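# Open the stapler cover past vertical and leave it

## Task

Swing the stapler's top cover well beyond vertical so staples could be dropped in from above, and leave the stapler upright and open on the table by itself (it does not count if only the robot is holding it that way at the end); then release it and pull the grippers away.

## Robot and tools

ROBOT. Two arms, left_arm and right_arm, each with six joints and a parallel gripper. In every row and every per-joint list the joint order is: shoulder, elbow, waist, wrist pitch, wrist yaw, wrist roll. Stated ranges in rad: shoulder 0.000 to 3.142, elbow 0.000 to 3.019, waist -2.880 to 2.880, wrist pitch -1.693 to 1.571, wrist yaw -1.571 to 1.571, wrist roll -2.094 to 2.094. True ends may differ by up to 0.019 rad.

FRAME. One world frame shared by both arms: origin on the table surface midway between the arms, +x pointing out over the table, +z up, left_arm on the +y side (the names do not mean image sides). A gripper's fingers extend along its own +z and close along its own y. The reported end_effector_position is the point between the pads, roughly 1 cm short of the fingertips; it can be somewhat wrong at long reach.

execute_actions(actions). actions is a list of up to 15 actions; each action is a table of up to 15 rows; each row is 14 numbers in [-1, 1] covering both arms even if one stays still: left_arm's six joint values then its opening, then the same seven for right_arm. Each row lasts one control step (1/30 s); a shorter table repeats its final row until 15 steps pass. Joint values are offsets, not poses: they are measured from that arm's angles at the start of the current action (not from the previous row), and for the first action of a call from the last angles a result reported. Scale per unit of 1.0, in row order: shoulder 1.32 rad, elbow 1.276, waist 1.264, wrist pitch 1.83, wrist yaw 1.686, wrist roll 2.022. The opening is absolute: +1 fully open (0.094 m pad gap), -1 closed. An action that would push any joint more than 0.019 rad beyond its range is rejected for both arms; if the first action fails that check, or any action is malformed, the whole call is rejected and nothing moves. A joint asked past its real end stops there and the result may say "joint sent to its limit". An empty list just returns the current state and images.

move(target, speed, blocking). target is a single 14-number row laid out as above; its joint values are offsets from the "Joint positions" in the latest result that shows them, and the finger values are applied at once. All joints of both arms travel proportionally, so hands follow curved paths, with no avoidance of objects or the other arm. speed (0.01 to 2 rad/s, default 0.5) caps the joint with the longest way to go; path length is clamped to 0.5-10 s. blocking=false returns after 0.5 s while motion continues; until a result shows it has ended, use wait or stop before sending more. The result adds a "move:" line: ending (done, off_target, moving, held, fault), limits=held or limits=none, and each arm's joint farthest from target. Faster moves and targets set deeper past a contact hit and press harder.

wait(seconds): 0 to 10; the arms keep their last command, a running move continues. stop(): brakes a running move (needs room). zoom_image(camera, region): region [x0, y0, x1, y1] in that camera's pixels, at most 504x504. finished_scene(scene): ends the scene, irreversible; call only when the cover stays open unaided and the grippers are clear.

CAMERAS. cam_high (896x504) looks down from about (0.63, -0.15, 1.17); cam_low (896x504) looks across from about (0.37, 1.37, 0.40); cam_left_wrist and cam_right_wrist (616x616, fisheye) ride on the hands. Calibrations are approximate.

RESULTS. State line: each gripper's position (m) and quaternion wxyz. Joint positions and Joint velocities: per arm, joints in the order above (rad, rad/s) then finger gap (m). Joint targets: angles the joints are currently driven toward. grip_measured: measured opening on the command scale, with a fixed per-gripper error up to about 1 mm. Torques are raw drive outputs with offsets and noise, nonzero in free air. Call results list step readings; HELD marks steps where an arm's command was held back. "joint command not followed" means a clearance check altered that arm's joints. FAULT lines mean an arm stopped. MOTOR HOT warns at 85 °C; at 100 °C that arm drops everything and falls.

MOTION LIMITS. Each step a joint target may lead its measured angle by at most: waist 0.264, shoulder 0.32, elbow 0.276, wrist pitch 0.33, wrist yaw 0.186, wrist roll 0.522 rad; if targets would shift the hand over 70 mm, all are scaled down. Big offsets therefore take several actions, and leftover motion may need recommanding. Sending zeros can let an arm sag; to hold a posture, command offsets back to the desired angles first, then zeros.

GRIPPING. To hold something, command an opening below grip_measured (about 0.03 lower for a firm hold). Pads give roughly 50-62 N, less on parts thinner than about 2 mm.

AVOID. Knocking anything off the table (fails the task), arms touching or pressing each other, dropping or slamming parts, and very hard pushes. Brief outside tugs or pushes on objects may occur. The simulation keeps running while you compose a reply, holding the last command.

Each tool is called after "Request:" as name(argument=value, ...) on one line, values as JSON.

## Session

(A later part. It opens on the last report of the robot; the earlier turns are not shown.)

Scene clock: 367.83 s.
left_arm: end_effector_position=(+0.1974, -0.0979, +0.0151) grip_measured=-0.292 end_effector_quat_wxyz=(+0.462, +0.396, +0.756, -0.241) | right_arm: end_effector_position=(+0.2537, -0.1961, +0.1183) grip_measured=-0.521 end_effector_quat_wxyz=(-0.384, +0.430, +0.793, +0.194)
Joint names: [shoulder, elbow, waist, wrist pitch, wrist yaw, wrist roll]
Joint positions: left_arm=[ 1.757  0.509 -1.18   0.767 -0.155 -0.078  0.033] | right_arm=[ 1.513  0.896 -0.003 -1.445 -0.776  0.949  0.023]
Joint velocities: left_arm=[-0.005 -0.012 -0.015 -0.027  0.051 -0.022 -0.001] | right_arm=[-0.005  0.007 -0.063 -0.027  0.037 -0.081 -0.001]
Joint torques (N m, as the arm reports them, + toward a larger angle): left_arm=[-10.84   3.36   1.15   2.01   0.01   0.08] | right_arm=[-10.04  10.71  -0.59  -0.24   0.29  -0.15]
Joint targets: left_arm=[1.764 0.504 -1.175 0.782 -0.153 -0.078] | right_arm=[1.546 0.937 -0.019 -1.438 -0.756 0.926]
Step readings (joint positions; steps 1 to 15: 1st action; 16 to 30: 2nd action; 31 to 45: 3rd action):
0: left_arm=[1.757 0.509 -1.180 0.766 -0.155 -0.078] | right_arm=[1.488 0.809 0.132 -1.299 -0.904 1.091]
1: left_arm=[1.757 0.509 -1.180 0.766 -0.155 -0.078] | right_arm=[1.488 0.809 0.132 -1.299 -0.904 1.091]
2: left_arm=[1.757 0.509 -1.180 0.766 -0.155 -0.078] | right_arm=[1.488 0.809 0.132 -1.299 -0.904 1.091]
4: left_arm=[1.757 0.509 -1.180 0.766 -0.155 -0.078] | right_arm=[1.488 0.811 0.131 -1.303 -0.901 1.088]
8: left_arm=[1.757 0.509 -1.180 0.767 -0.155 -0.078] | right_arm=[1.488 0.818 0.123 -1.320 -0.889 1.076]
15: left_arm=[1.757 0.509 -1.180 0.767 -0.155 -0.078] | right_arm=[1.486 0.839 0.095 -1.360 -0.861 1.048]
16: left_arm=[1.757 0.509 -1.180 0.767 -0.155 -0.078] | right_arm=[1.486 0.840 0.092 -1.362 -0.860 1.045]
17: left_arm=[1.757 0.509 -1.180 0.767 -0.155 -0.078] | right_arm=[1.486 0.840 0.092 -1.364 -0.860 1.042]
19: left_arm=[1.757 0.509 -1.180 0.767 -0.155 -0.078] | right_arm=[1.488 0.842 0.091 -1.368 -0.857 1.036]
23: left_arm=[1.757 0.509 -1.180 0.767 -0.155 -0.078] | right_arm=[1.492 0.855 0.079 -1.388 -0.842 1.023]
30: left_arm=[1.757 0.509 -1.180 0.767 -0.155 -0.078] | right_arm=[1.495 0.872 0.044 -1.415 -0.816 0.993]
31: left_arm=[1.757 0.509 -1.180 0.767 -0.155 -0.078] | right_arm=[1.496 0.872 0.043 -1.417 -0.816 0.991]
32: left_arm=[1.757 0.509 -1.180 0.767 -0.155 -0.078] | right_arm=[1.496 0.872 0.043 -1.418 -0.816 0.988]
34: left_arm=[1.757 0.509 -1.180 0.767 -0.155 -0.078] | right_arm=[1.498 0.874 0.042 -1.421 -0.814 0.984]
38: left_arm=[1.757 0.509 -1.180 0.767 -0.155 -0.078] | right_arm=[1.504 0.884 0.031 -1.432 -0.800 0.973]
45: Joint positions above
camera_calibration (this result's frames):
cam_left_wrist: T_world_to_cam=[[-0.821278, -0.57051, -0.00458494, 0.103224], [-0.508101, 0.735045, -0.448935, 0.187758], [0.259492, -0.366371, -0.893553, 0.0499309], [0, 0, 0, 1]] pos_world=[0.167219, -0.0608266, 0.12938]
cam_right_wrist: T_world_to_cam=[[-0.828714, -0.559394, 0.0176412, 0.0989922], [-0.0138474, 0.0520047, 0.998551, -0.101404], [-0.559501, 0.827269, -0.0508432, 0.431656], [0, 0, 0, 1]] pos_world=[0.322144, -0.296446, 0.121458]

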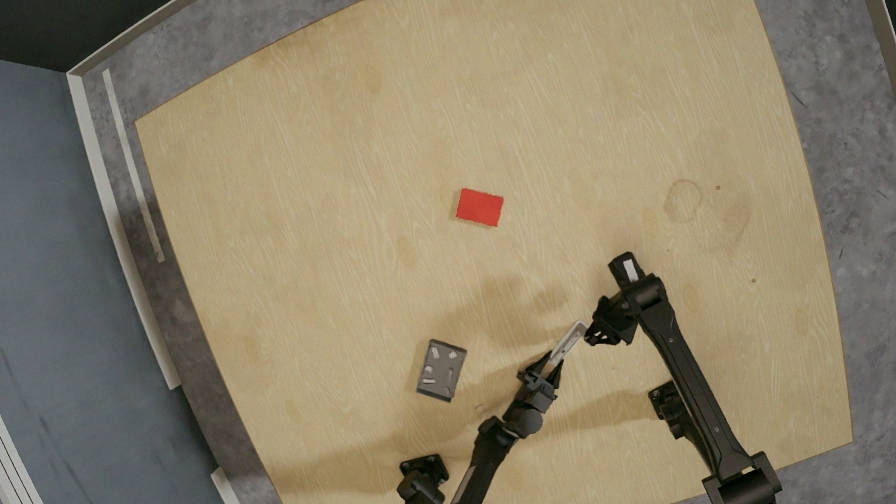

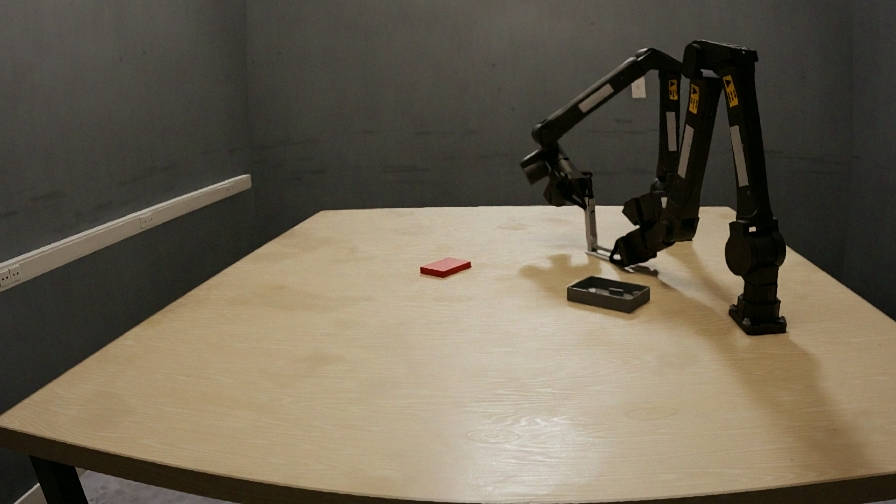

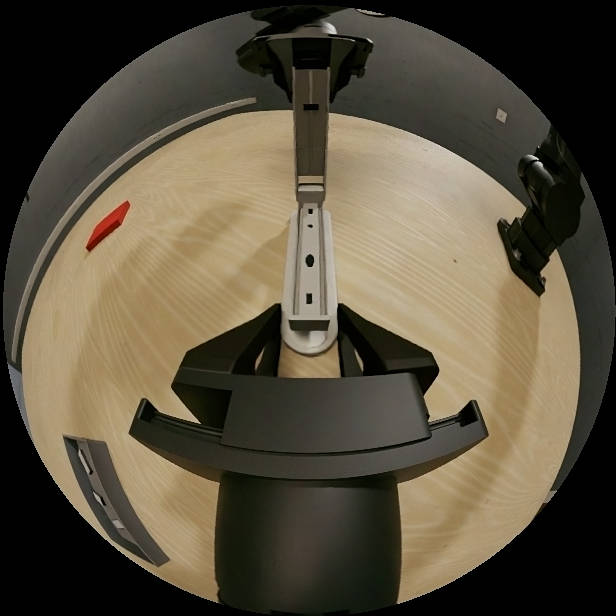

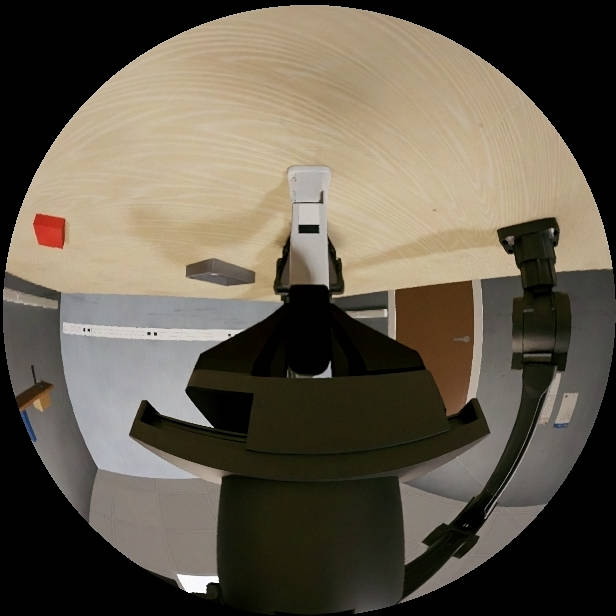

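Request:
execute_actions(actions=[[[0.005,-0.004,0.004,0.008,0.001,0.0,-0.33, 0.0250,0.0321,-0.0127,0.0082,0.0119,-0.0114,-0.525],[0.005,-0.004,0.004,0.008,0.001,0.0,-0.33, 0.0259,0.0334,-0.0160,0.0095,0.0142,-0.0125,-0.525],[0.005,-0.004,0.004,0.008,0.001,0.0,-0.33, 0.0269,0.0347,-0.0192,0.0109,0.0165,-0.0137,-0.525],[0.005,-0.004,0.004,0.008,0.001,0.0,-0.33, 0.0278,0.0361,-0.0225,0.0122,0.0189,-0.0148,-0.525],[0.005,-0.004,0.004,0.008,0.001,0.0,-0.33, 0.0287,0.0374,-0.0258,0.0136,0.0212,-0.0160,-0.525],[0.005,-0.004,0.004,0.008,0.001,0.0,-0.33, 0.0297,0.0387,-0.0291,0.0149,0.0235,-0.0171,-0.525],[0.005,-0.004,0.004,0.008,0.001,0.0,-0.33, 0.0306,0.0400,-0.0323,0.0163,0.0258,-0.0183,-0.525],[0.005,-0.004,0.004,0.008,0.001,0.0,-0.33, 0.0316,0.0413,-0.0356,0.0176,0.0281,-0.0194,-0.525],[0.005,-0.004,0.004,0.008,0.001,0.0,-0.33, 0.0325,0.0426,-0.0389,0.0190,0.0304,-0.0206,-0.525],[0.005,-0.004,0.004,0.008,0.001,0.0,-0.33, 0.0334,0.0440,-0.0422,0.0203,0.0328,-0.0217,-0.525],[0.005,-0.004,0.004,0.008,0.001,0.0,-0.33, 0.0344,0.0453,-0.0454,0.0217,0.0351,-0.0229,-0.525],[0.005,-0.004,0.004,0.008,0.001,0.0,-0.33, 0.0353,0.0466,-0.0487,0.0230,0.0374,-0.0240,-0.525]],[[0.005,-0.004,0.004,0.008,0.001,0.0,-0.33, 0.0235,0.0336,-0.0145,0.0121,0.0118,-0.0111,-0.525],[0.005,-0.004,0.004,0.008,0.001,0.0,-0.33, 0.0258,0.0342,-0.0172,0.0132,0.0141,-0.0123,-0.525],[0.005,-0.004,0.004,0.008,0.001,0.0,-0.33, 0.0280,0.0349,-0.0198,0.0144,0.0163,-0.0136,-0.525],[0.005,-0.004,0.004,0.008,0.001,0.0,-0.33, 0.0303,0.0355,-0.0224,0.0155,0.0186,-0.0148,-0.525],[0.005,-0.004,0.004,0.008,0.001,0.0,-0.33, 0.0326,0.0362,-0.0250,0.0167,0.0209,-0.0160,-0.525],[0.005,-0.004,0.004,0.008,0.001,0.0,-0.33, 0.0349,0.0368,-0.0277,0.0178,0.0232,-0.0172,-0.525],[0.005,-0.004,0.004,0.008,0.001,0.0,-0.33, 0.0371,0.0375,-0.0303,0.0190,0.0254,-0.0184,-0.525],[0.005,-0.004,0.004,0.008,0.001,0.0,-0.33, 0.0394,0.0382,-0.0329,0.0201,0.0277,-0.0196,-0.525],[0.005,-0.004,0.004,0.008,0.001,0.0,-0.33, 0.0417,0.0388,-0.0355,0.0213,0.0300,-0.0209,-0.525],[0.005,-0.004,0.004,0.008,0.001,0.0,-0.33, 0.0440,0.0395,-0.0382,0.0224,0.0323,-0.0221,-0.525],[0.005,-0.004,0.004,0.008,0.001,0.0,-0.33, 0.0462,0.0401,-0.0408,0.0236,0.0345,-0.0233,-0.525],[0.005,-0.004,0.004,0.008,0.001,0.0,-0.33, 0.0485,0.0408,-0.0434,0.0247,0.0368,-0.0245,-0.525]]])

Scene clock: 391.67 s.
left_arm: end_effector_position=(+0.1974, -0.0979, +0.0151) grip_measured=-0.292 end_effector_quat_wxyz=(+0.462, +0.396, +0.756, -0.241) | right_arm: end_effector_position=(+0.2789, -0.2344, +0.0973) grip_measured=-0.518 end_effector_quat_wxyz=(-0.348, +0.444, +0.806, +0.180)
Joint names: [shoulder, elbow, waist, wrist pitch, wrist yaw, wrist roll]
Joint positions: left_arm=[ 1.757  0.509 -1.18   0.767 -0.155 -0.078  0.033] | right_arm=[ 1.562  0.924 -0.097 -1.413 -0.672  0.9    0.023]
Joint velocities: left_arm=[-0.005 -0.007  0.005  0.007  0.022 -0.007 -0.   ] | right_arm=[ 0.054 -0.017 -0.063  0.017 -0.022 -0.081  0.001]
Joint torques (N m, as the arm reports them, + toward a larger angle): left_arm=[-10.71   3.42   0.9    2.03   0.03   0.08] | right_arm=[-10.92  10.61   0.05   0.14   0.03  -0.09]
Joint targets: left_arm=[1.764 0.504 -1.175 0.782 -0.153 -0.078] | right_arm=[1.591 0.963 -0.108 -1.390 -0.662 0.878]
Step readings (joint positions; steps 1 to 15: 1st action; 16 to 30: 2nd action):
0: left_arm=[1.757 0.509 -1.180 0.767 -0.155 -0.078] | right_arm=[1.514 0.897 -0.005 -1.446 -0.776 0.945]
1: left_arm=[1.757 0.509 -1.180 0.767 -0.155 -0.078] | right_arm=[1.514 0.897 -0.005 -1.446 -0.775 0.945]
2: left_arm=[1.757 0.509 -1.180 0.767 -0.155 -0.078] | right_arm=[1.514 0.897 -0.005 -1.446 -0.775 0.945]
4: left_arm=[1.757 0.509 -1.180 0.767 -0.155 -0.078] | right_arm=[1.514 0.900 -0.006 -1.446 -0.768 0.944]
8: left_arm=[1.757 0.509 -1.180 0.767 -0.155 -0.078] | right_arm=[1.517 0.906 -0.021 -1.445 -0.749 0.939]
15: left_arm=[1.757 0.509 -1.180 0.767 -0.155 -0.078] | right_arm=[1.528 0.911 -0.053 -1.435 -0.723 0.928]
16: left_arm=[1.757 0.509 -1.180 0.767 -0.155 -0.078] | right_arm=[1.528 0.912 -0.055 -1.435 -0.721 0.927]
17: left_arm=[1.757 0.509 -1.180 0.767 -0.155 -0.078] | right_arm=[1.528 0.912 -0.057 -1.434 -0.717 0.926]
19: left_arm=[1.757 0.509 -1.180 0.767 -0.155 -0.078] | right_arm=[1.530 0.914 -0.060 -1.433 -0.710 0.924]
23: left_arm=[1.757 0.509 -1.180 0.767 -0.155 -0.078] | right_arm=[1.540 0.919 -0.073 -1.427 -0.693 0.916]
30: Joint positions above
camera_calibration (this result's frames):
cam_left_wrist: T_world_to_cam=[[-0.821278, -0.57051, -0.00458494, 0.103224], [-0.508101, 0.735045, -0.448935, 0.187758], [0.259492, -0.366371, -0.893553, 0.0499309], [0, 0, 0, 1]] pos_world=[0.167219, -0.0608266, 0.12938]
cam_right_wrist: T_world_to_cam=[[-0.836932, -0.547151, 0.0130809, 0.104477], [-0.0635864, 0.120946, 0.99062, -0.0473439], [-0.543601, 0.82825, -0.136015, 0.480492], [0, 0, 0, 1]] pos_world=[0.345626, -0.335077, 0.110887]

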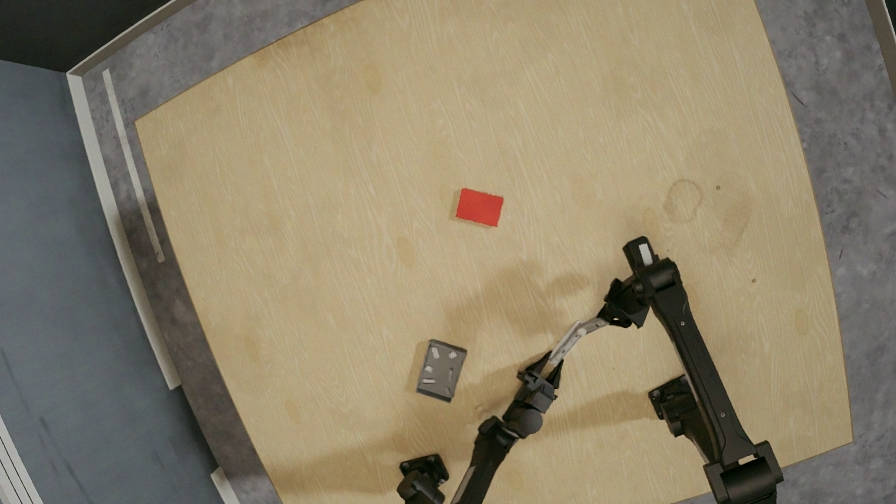

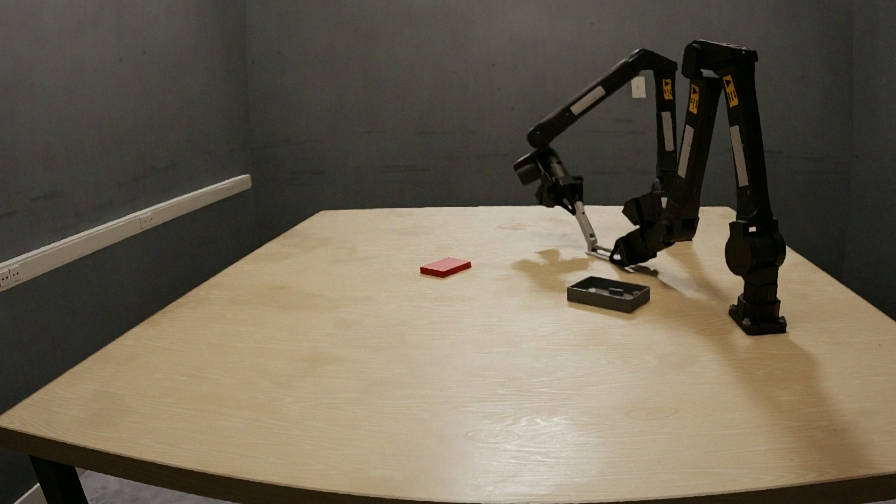

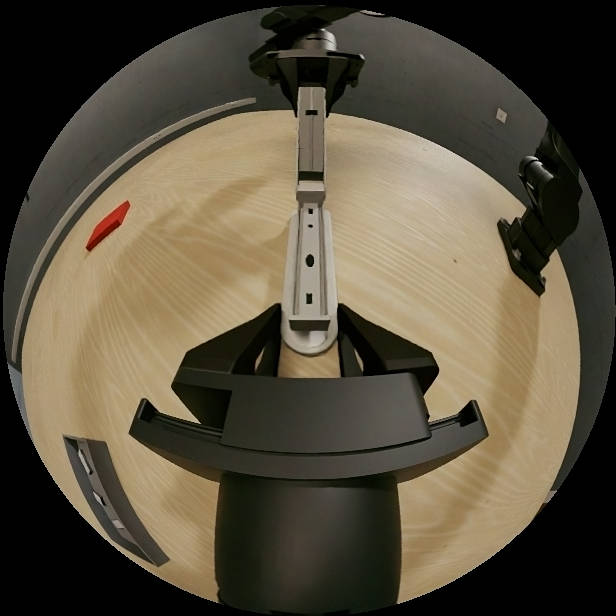

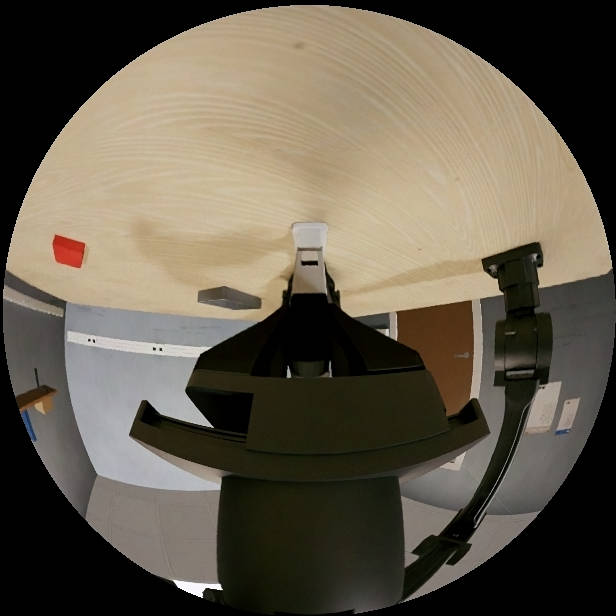

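Request:
execute_actions(actions=[])

Scene clock: 397.77 s.
left_arm: end_effector_position=(+0.1974, -0.0979, +0.0151) grip_measured=-0.292 end_effector_quat_wxyz=(+0.462, +0.396, +0.756, -0.241) | right_arm: end_effector_position=(+0.2793, -0.2348, +0.0969) grip_measured=-0.518 end_effector_quat_wxyz=(-0.347, +0.443, +0.807, +0.180)
Joint names: [shoulder, elbow, waist, wrist pitch, wrist yaw, wrist roll]
Joint positions: left_arm=[ 1.757  0.509 -1.18   0.767 -0.155 -0.078  0.033] | right_arm=[ 1.564  0.924 -0.099 -1.412 -0.672  0.897  0.023]
Joint velocities: left_arm=[-0.005 -0.007  0.005  0.002 -0.007  0.007 -0.   ] | right_arm=[-0.015 -0.012  0.005 -0.002  0.051 -0.007  0.   ]
Joint torques (N m, as the arm reports them, + toward a larger angle): left_arm=[-10.85   3.43   0.96   2.07   0.03   0.08] | right_arm=[-10.81  10.72  -0.2    0.25   0.    -0.18]
Joint targets: left_arm=[1.764 0.504 -1.175 0.782 -0.153 -0.078] | right_arm=[1.592 0.964 -0.108 -1.390 -0.662 0.878]
camera_calibration (this result's frames):
cam_left_wrist: T_world_to_cam=[[-0.821278, -0.57051, -0.00458494, 0.103224], [-0.508101, 0.735045, -0.448935, 0.187758], [0.259492, -0.366371, -0.893553, 0.0499309], [0, 0, 0, 1]] pos_world=[0.167219, -0.0608266, 0.12938]
cam_right_wrist: T_world_to_cam=[[-0.836672, -0.547581, 0.0116567, 0.104539], [-0.0648739, 0.120212, 0.990626, -0.0466273], [-0.543849, 0.828073, -0.136101, 0.481093], [0, 0, 0, 1]] pos_world=[0.346082, -0.335531, 0.110449]

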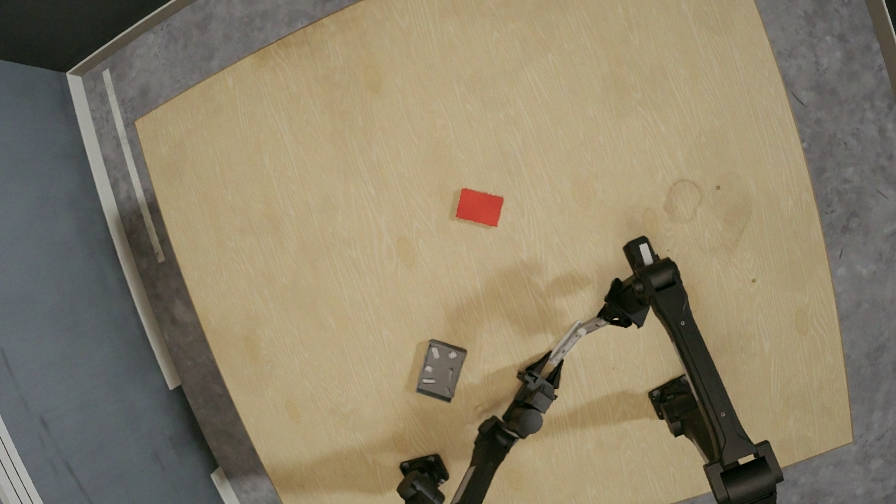

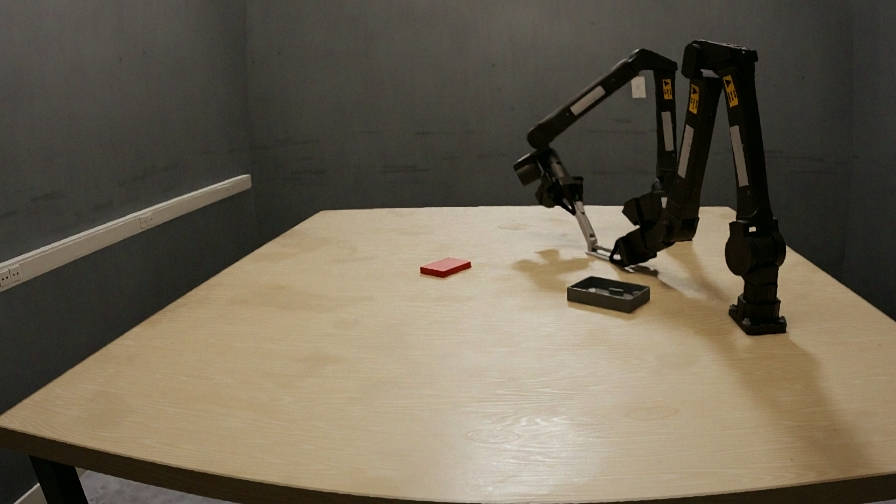

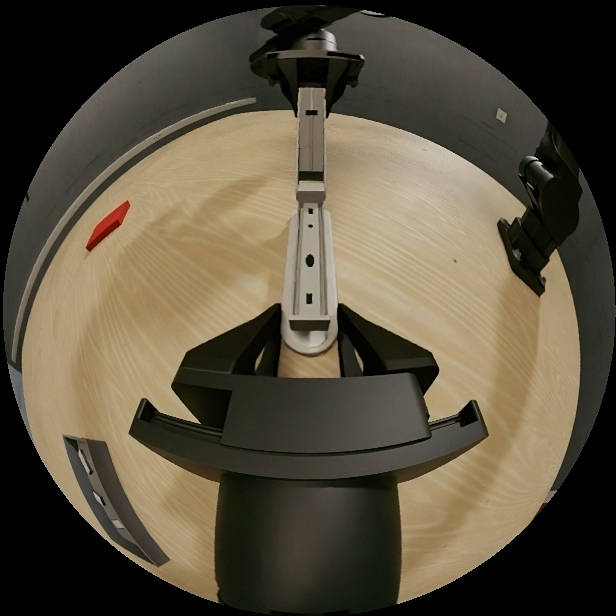

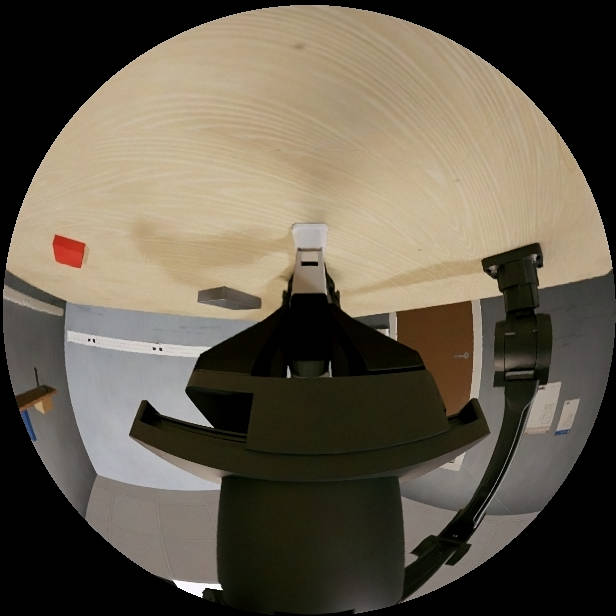

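Request:
execute_actions(actions=[[[0.005,-0.004,0.004,0.008,0.001,0.0,-0.33,0.0228,0.0287,-0.0076,0.0139,0.0065,-0.0101,-0.525],[0.005,-0.004,0.004,0.008,0.001,0.0,-0.33,0.0243,0.0261,-0.0082,0.0158,0.0071,-0.0108,-0.525],[0.005,-0.004,0.004,0.008,0.001,0.0,-0.33,0.0259,0.0235,-0.0087,0.0177,0.0076,-0.0114,-0.525],[0.005,-0.004,0.004,0.008,0.001,0.0,-0.33,0.0274,0.0209,-0.0093,0.0196,0.0082,-0.0121,-0.525],[0.005,-0.004,0.004,0.008,0.001,0.0,-0.33,0.0290,0.0183,-0.0098,0.0215,0.0088,-0.0128,-0.525],[0.005,-0.004,0.004,0.008,0.001,0.0,-0.33,0.0306,0.0158,-0.0104,0.0233,0.0094,-0.0135,-0.525],[0.005,-0.004,0.004,0.008,0.001,0.0,-0.33,0.0321,0.0132,-0.0109,0.0252,0.0100,-0.0142,-0.525],[0.005,-0.004,0.004,0.008,0.001,0.0,-0.33,0.0337,0.0106,-0.0115,0.0271,0.0105,-0.0148,-0.525],[0.005,-0.004,0.004,0.008,0.001,0.0,-0.33,0.0352,0.0080,-0.0120,0.0290,0.0111,-0.0155,-0.525],[0.005,-0.004,0.004,0.008,0.001,0.0,-0.33,0.0368,0.0054,-0.0126,0.0309,0.0117,-0.0162,-0.525],[0.005,-0.004,0.004,0.008,0.001,0.0,-0.33,0.0384,0.0028,-0.0131,0.0328,0.0123,-0.0169,-0.525],[0.005,-0.004,0.004,0.008,0.001,0.0,-0.33,0.0399,0.0002,-0.0137,0.0347,0.0129,-0.0175,-0.525],[0.005,-0.004,0.004,0.008,0.001,0.0,-0.33,0.0415,-0.0024,-0.0142,0.0366,0.0135,-0.0182,-0.525]],[[0.005,-0.004,0.004,0.008,0.001,0.0,-0.33,0.0242,-0.0048,-0.0097,0.0165,0.0074,-0.0109,-0.525],[0.005,-0.004,0.004,0.008,0.001,0.0,-0.33,0.0264,-0.0055,-0.0106,0.0192,0.0090,-0.0110,-0.525],[0.005,-0.004,0.004,0.008,0.001,0.0,-0.33,0.0286,-0.0063,-0.0116,0.0220,0.0105,-0.0110,-0.525],[0.005,-0.004,0.004,0.008,0.001,0.0,-0.33,0.0308,-0.0071,-0.0126,0.0248,0.0121,-0.0111,-0.525],[0.005,-0.004,0.004,0.008,0.001,0.0,-0.33,0.0330,-0.0078,-0.0135,0.0275,0.0136,-0.0111,-0.525],[0.005,-0.004,0.004,0.008,0.001,0.0,-0.33,0.0352,-0.0086,-0.0145,0.0303,0.0151,-0.0112,-0.525],[0.005,-0.004,0.004,0.008,0.001,0.0,-0.33,0.0374,-0.0094,-0.0155,0.0331,0.0167,-0.0112,-0.525],[0.005,-0.004,0.004,0.008,0.001,0.0,-0.33,0.0396,-0.0102,-0.0165,0.0359,0.0182,-0.0113,-0.525],[0.005,-0.004,0.004,0.008,0.001,0.0,-0.33,0.0418,-0.0109,-0.0174,0.0386,0.0198,-0.0113,-0.525],[0.005,-0.004,0.004,0.008,0.001,0.0,-0.33,0.0440,-0.0117,-0.0184,0.0414,0.0213,-0.0114,-0.525],[0.005,-0.004,0.004,0.008,0.001,0.0,-0.33,0.0462,-0.0125,-0.0194,0.0442,0.0228,-0.0114,-0.525],[0.005,-0.004,0.004,0.008,0.001,0.0,-0.33,0.0484,-0.0132,-0.0203,0.0469,0.0244,-0.0115,-0.525],[0.005,-0.004,0.004,0.008,0.001,0.0,-0.33,0.0506,-0.0140,-0.0213,0.0497,0.0259,-0.0115,-0.525]]])

Scene clock: 431.47 s.
left_arm: end_effector_position=(+0.1974, -0.0979, +0.0151) grip_measured=-0.292 end_effector_quat_wxyz=(+0.462, +0.396, +0.756, -0.241) | right_arm: end_effector_position=(+0.2920, -0.2531, +0.0669) grip_measured=-0.518 end_effector_quat_wxyz=(-0.321, +0.450, +0.816, +0.170)
Joint names: [shoulder, elbow, waist, wrist pitch, wrist yaw, wrist roll]
Joint positions: left_arm=[ 1.757  0.509 -1.18   0.767 -0.155 -0.078  0.033] | right_arm=[ 1.615  0.915 -0.135 -1.322 -0.614  0.889  0.023]
Joint velocities: left_arm=[ 0.005 -0.012 -0.015  0.012  0.007 -0.022  0.001] | right_arm=[ 0.093 -0.022 -0.054  0.066 -0.051 -0.022 -0.   ]
Joint torques (N m, as the arm reports them, + toward a larger angle): left_arm=[-11.12   3.32   0.96   2.06   0.03   0.07] | right_arm=[-11.22   6.24  -0.35   0.24  -0.23  -0.18]
Joint targets: left_arm=[1.764 0.504 -1.175 0.782 -0.153 -0.078] | right_arm=[1.648 0.906 -0.141 -1.293 -0.609 0.868]
Step readings (joint positions; steps 1 to 15: 1st action; 16 to 30: 2nd action):
0: left_arm=[1.757 0.509 -1.180 0.767 -0.155 -0.078] | right_arm=[1.564 0.924 -0.099 -1.412 -0.672 0.897]
1: left_arm=[1.757 0.509 -1.180 0.767 -0.155 -0.078] | right_arm=[1.564 0.924 -0.099 -1.412 -0.672 0.897]
2: left_arm=[1.757 0.509 -1.180 0.767 -0.155 -0.078] | right_arm=[1.564 0.924 -0.099 -1.411 -0.671 0.897]
4: left_arm=[1.757 0.509 -1.180 0.767 -0.155 -0.078] | right_arm=[1.564 0.924 -0.099 -1.409 -0.669 0.897]
8: left_arm=[1.757 0.509 -1.180 0.767 -0.155 -0.078] | right_arm=[1.568 0.924 -0.103 -1.401 -0.663 0.896]
15: left_arm=[1.757 0.509 -1.180 0.767 -0.155 -0.078] | right_arm=[1.582 0.924 -0.114 -1.384 -0.653 0.892]
16: left_arm=[1.757 0.509 -1.180 0.767 -0.155 -0.078] | right_arm=[1.582 0.924 -0.116 -1.383 -0.651 0.892]
17: left_arm=[1.757 0.509 -1.180 0.767 -0.155 -0.078] | right_arm=[1.583 0.923 -0.116 -1.381 -0.649 0.892]
19: left_arm=[1.757 0.509 -1.180 0.767 -0.155 -0.078] | right_arm=[1.585 0.922 -0.118 -1.375 -0.644 0.892]
23: left_arm=[1.757 0.509 -1.180 0.767 -0.155 -0.078] | right_arm=[1.593 0.920 -0.124 -1.357 -0.632 0.892]
30: Joint positions above
camera_calibration (this result's frames):
cam_left_wrist: T_world_to_cam=[[-0.821278, -0.57051, -0.00458494, 0.103224], [-0.508101, 0.735045, -0.448935, 0.187758], [0.259492, -0.366371, -0.893553, 0.0499309], [0, 0, 0, 1]] pos_world=[0.167219, -0.0608266, 0.12938]
cam_right_wrist: T_world_to_cam=[[-0.839526, -0.543285, 0.00618992, 0.107761], [-0.100775, 0.1669, 0.98081, 0.00900723], [-0.533892, 0.822792, -0.194866, 0.498733], [0, 0, 0, 1]] pos_world=[0.357646, -0.353312, 0.0876849]

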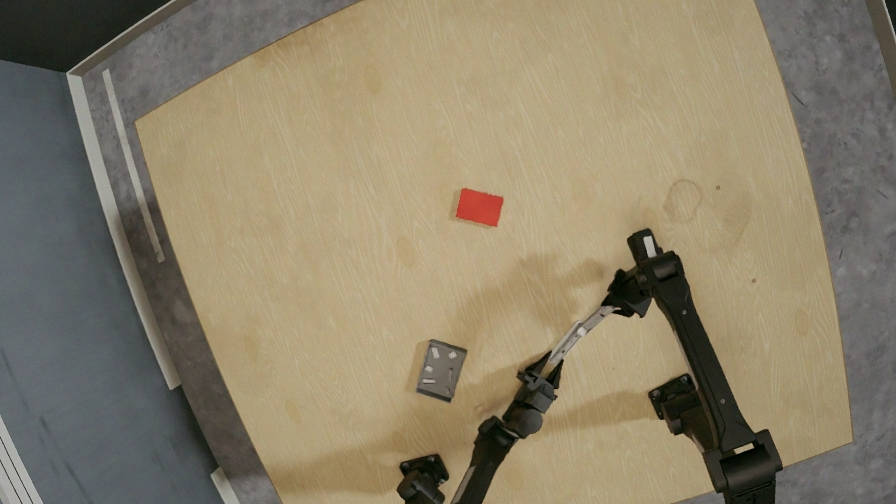

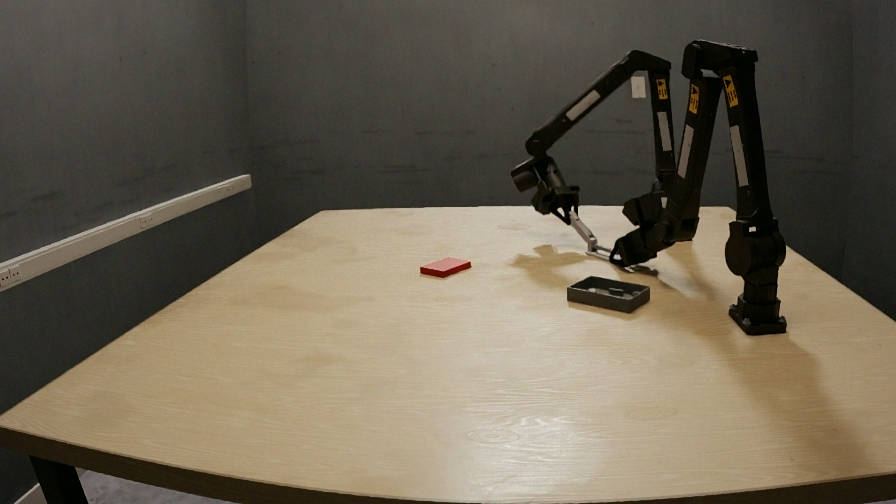

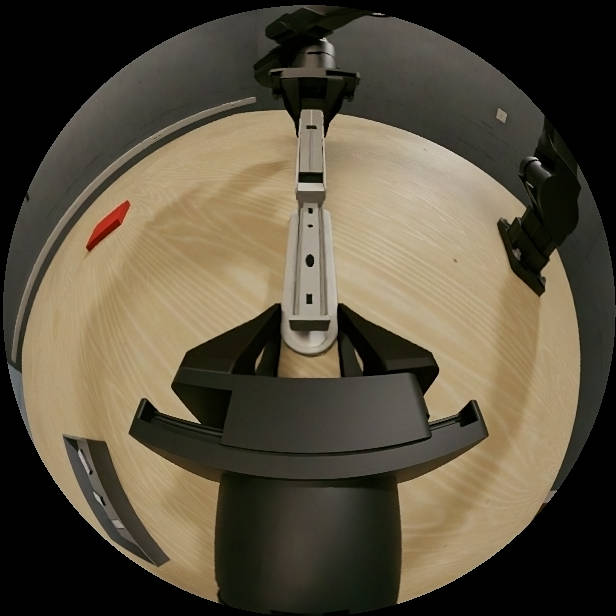

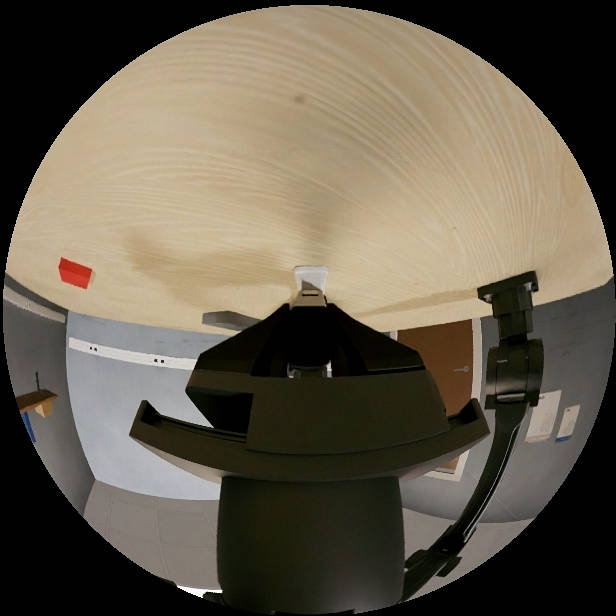

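Request:
execute_actions(actions=[])

Request:
zoom_image(camera="cam_low", region=[480, 130, 720, 290])

Scene clock: 434.37 s.
left_arm: end_effector_position=(+0.1974, -0.0979, +0.0151) grip_measured=-0.292 end_effector_quat_wxyz=(+0.462, +0.396, +0.756, -0.241) | right_arm: end_effector_position=(+0.2923, -0.2536, +0.0655) grip_measured=-0.518 end_effector_quat_wxyz=(-0.321, +0.449, +0.816, +0.170)
Joint names: [shoulder, elbow, waist, wrist pitch, wrist yaw, wrist roll]
Joint positions: left_arm=[ 1.757  0.509 -1.18   0.767 -0.155 -0.078  0.033] | right_arm=[ 1.618  0.914 -0.137 -1.318 -0.614  0.887  0.023]
Joint velocities: left_arm=[-0.005 -0.002  0.005  0.012 -0.037 -0.037  0.001] | right_arm=[-0.015 -0.002  0.005  0.002 -0.022 -0.022 -0.   ]
Joint torques (N m, as the arm reports them, + toward a larger angle): left_arm=[-11.02   3.46   0.87   2.07   0.03   0.08] | right_arm=[-11.24   6.1    0.31   0.43  -0.21  -0.17]
Joint targets: left_arm=[1.764 0.504 -1.175 0.782 -0.154 -0.078] | right_arm=[1.648 0.906 -0.141 -1.292 -0.609 0.868]
camera_calibration (this result's frames):
cam_left_wrist: T_world_to_cam=[[-0.821084, -0.570788, -0.0047586, 0.103227], [-0.508278, 0.734906, -0.448962, 0.187783], [0.259759, -0.366216, -0.893538, 0.049896], [0, 0, 0, 1]] pos_world=[0.167243, -0.0608098, 0.129383]
cam_right_wrist: T_world_to_cam=[[-0.839504, -0.543323, 0.00572768, 0.107719], [-0.101103, 0.166557, 0.980835, 0.0105767], [-0.533864, 0.822836, -0.194757, 0.498998], [0, 0, 0, 1]] pos_world=[0.357897, -0.353829, 0.0861925]

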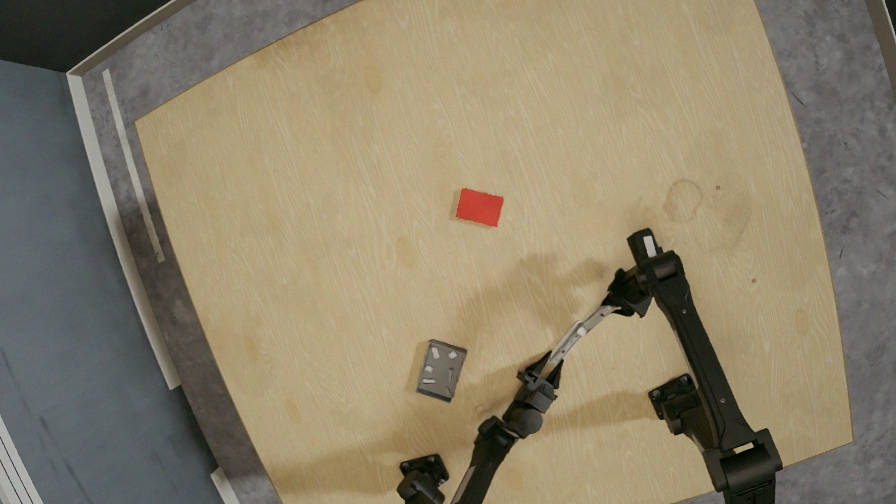

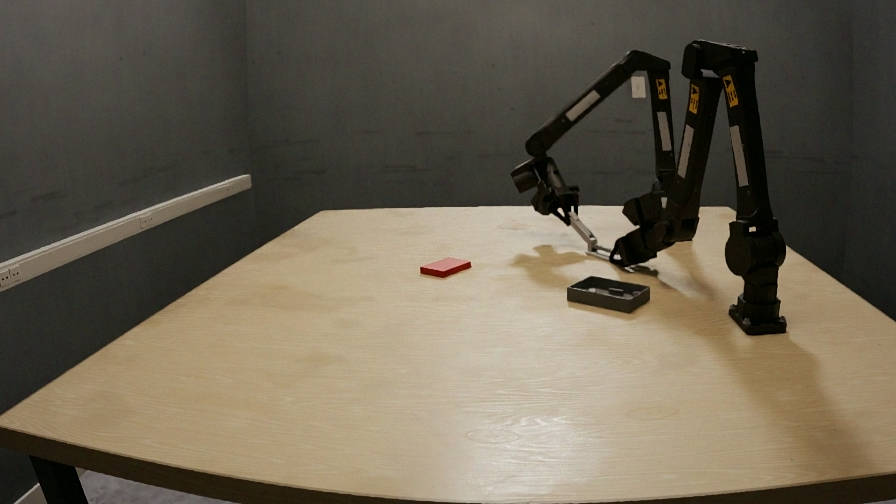

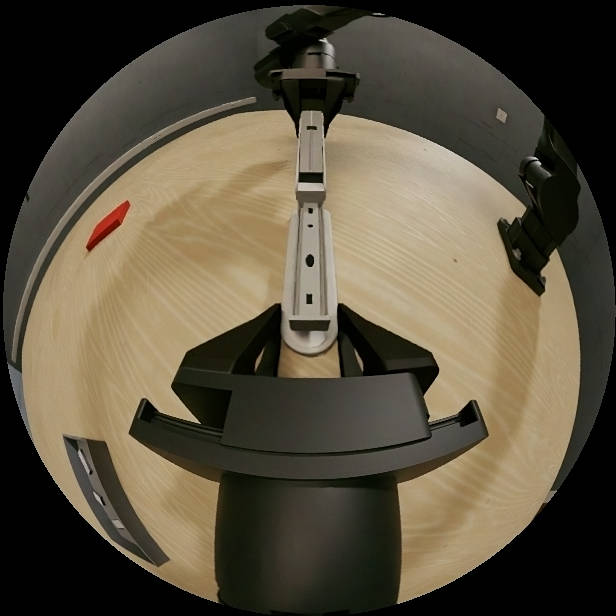

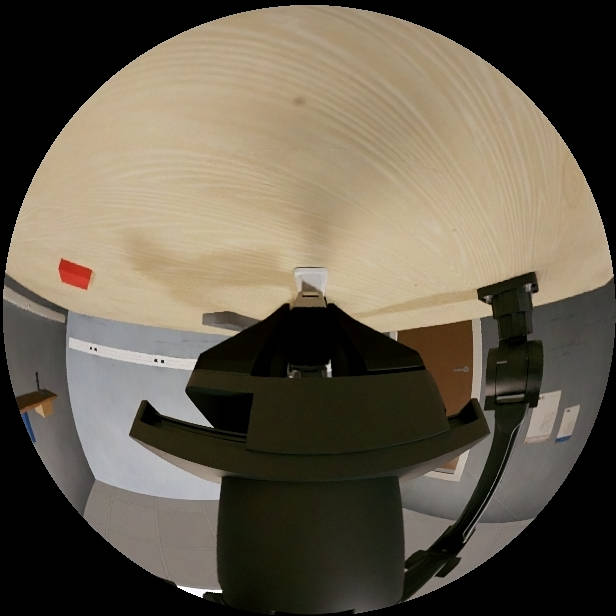

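Region (480, 130, 720, 290) of cam_low's 896x504 image, scaled by 2.100, with more detail than that image has.

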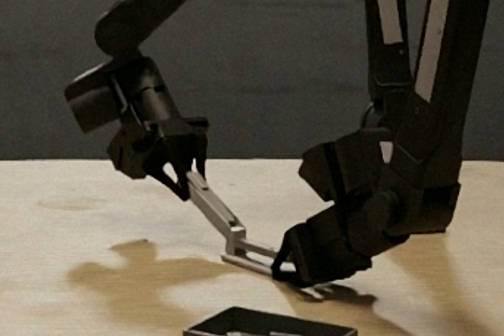

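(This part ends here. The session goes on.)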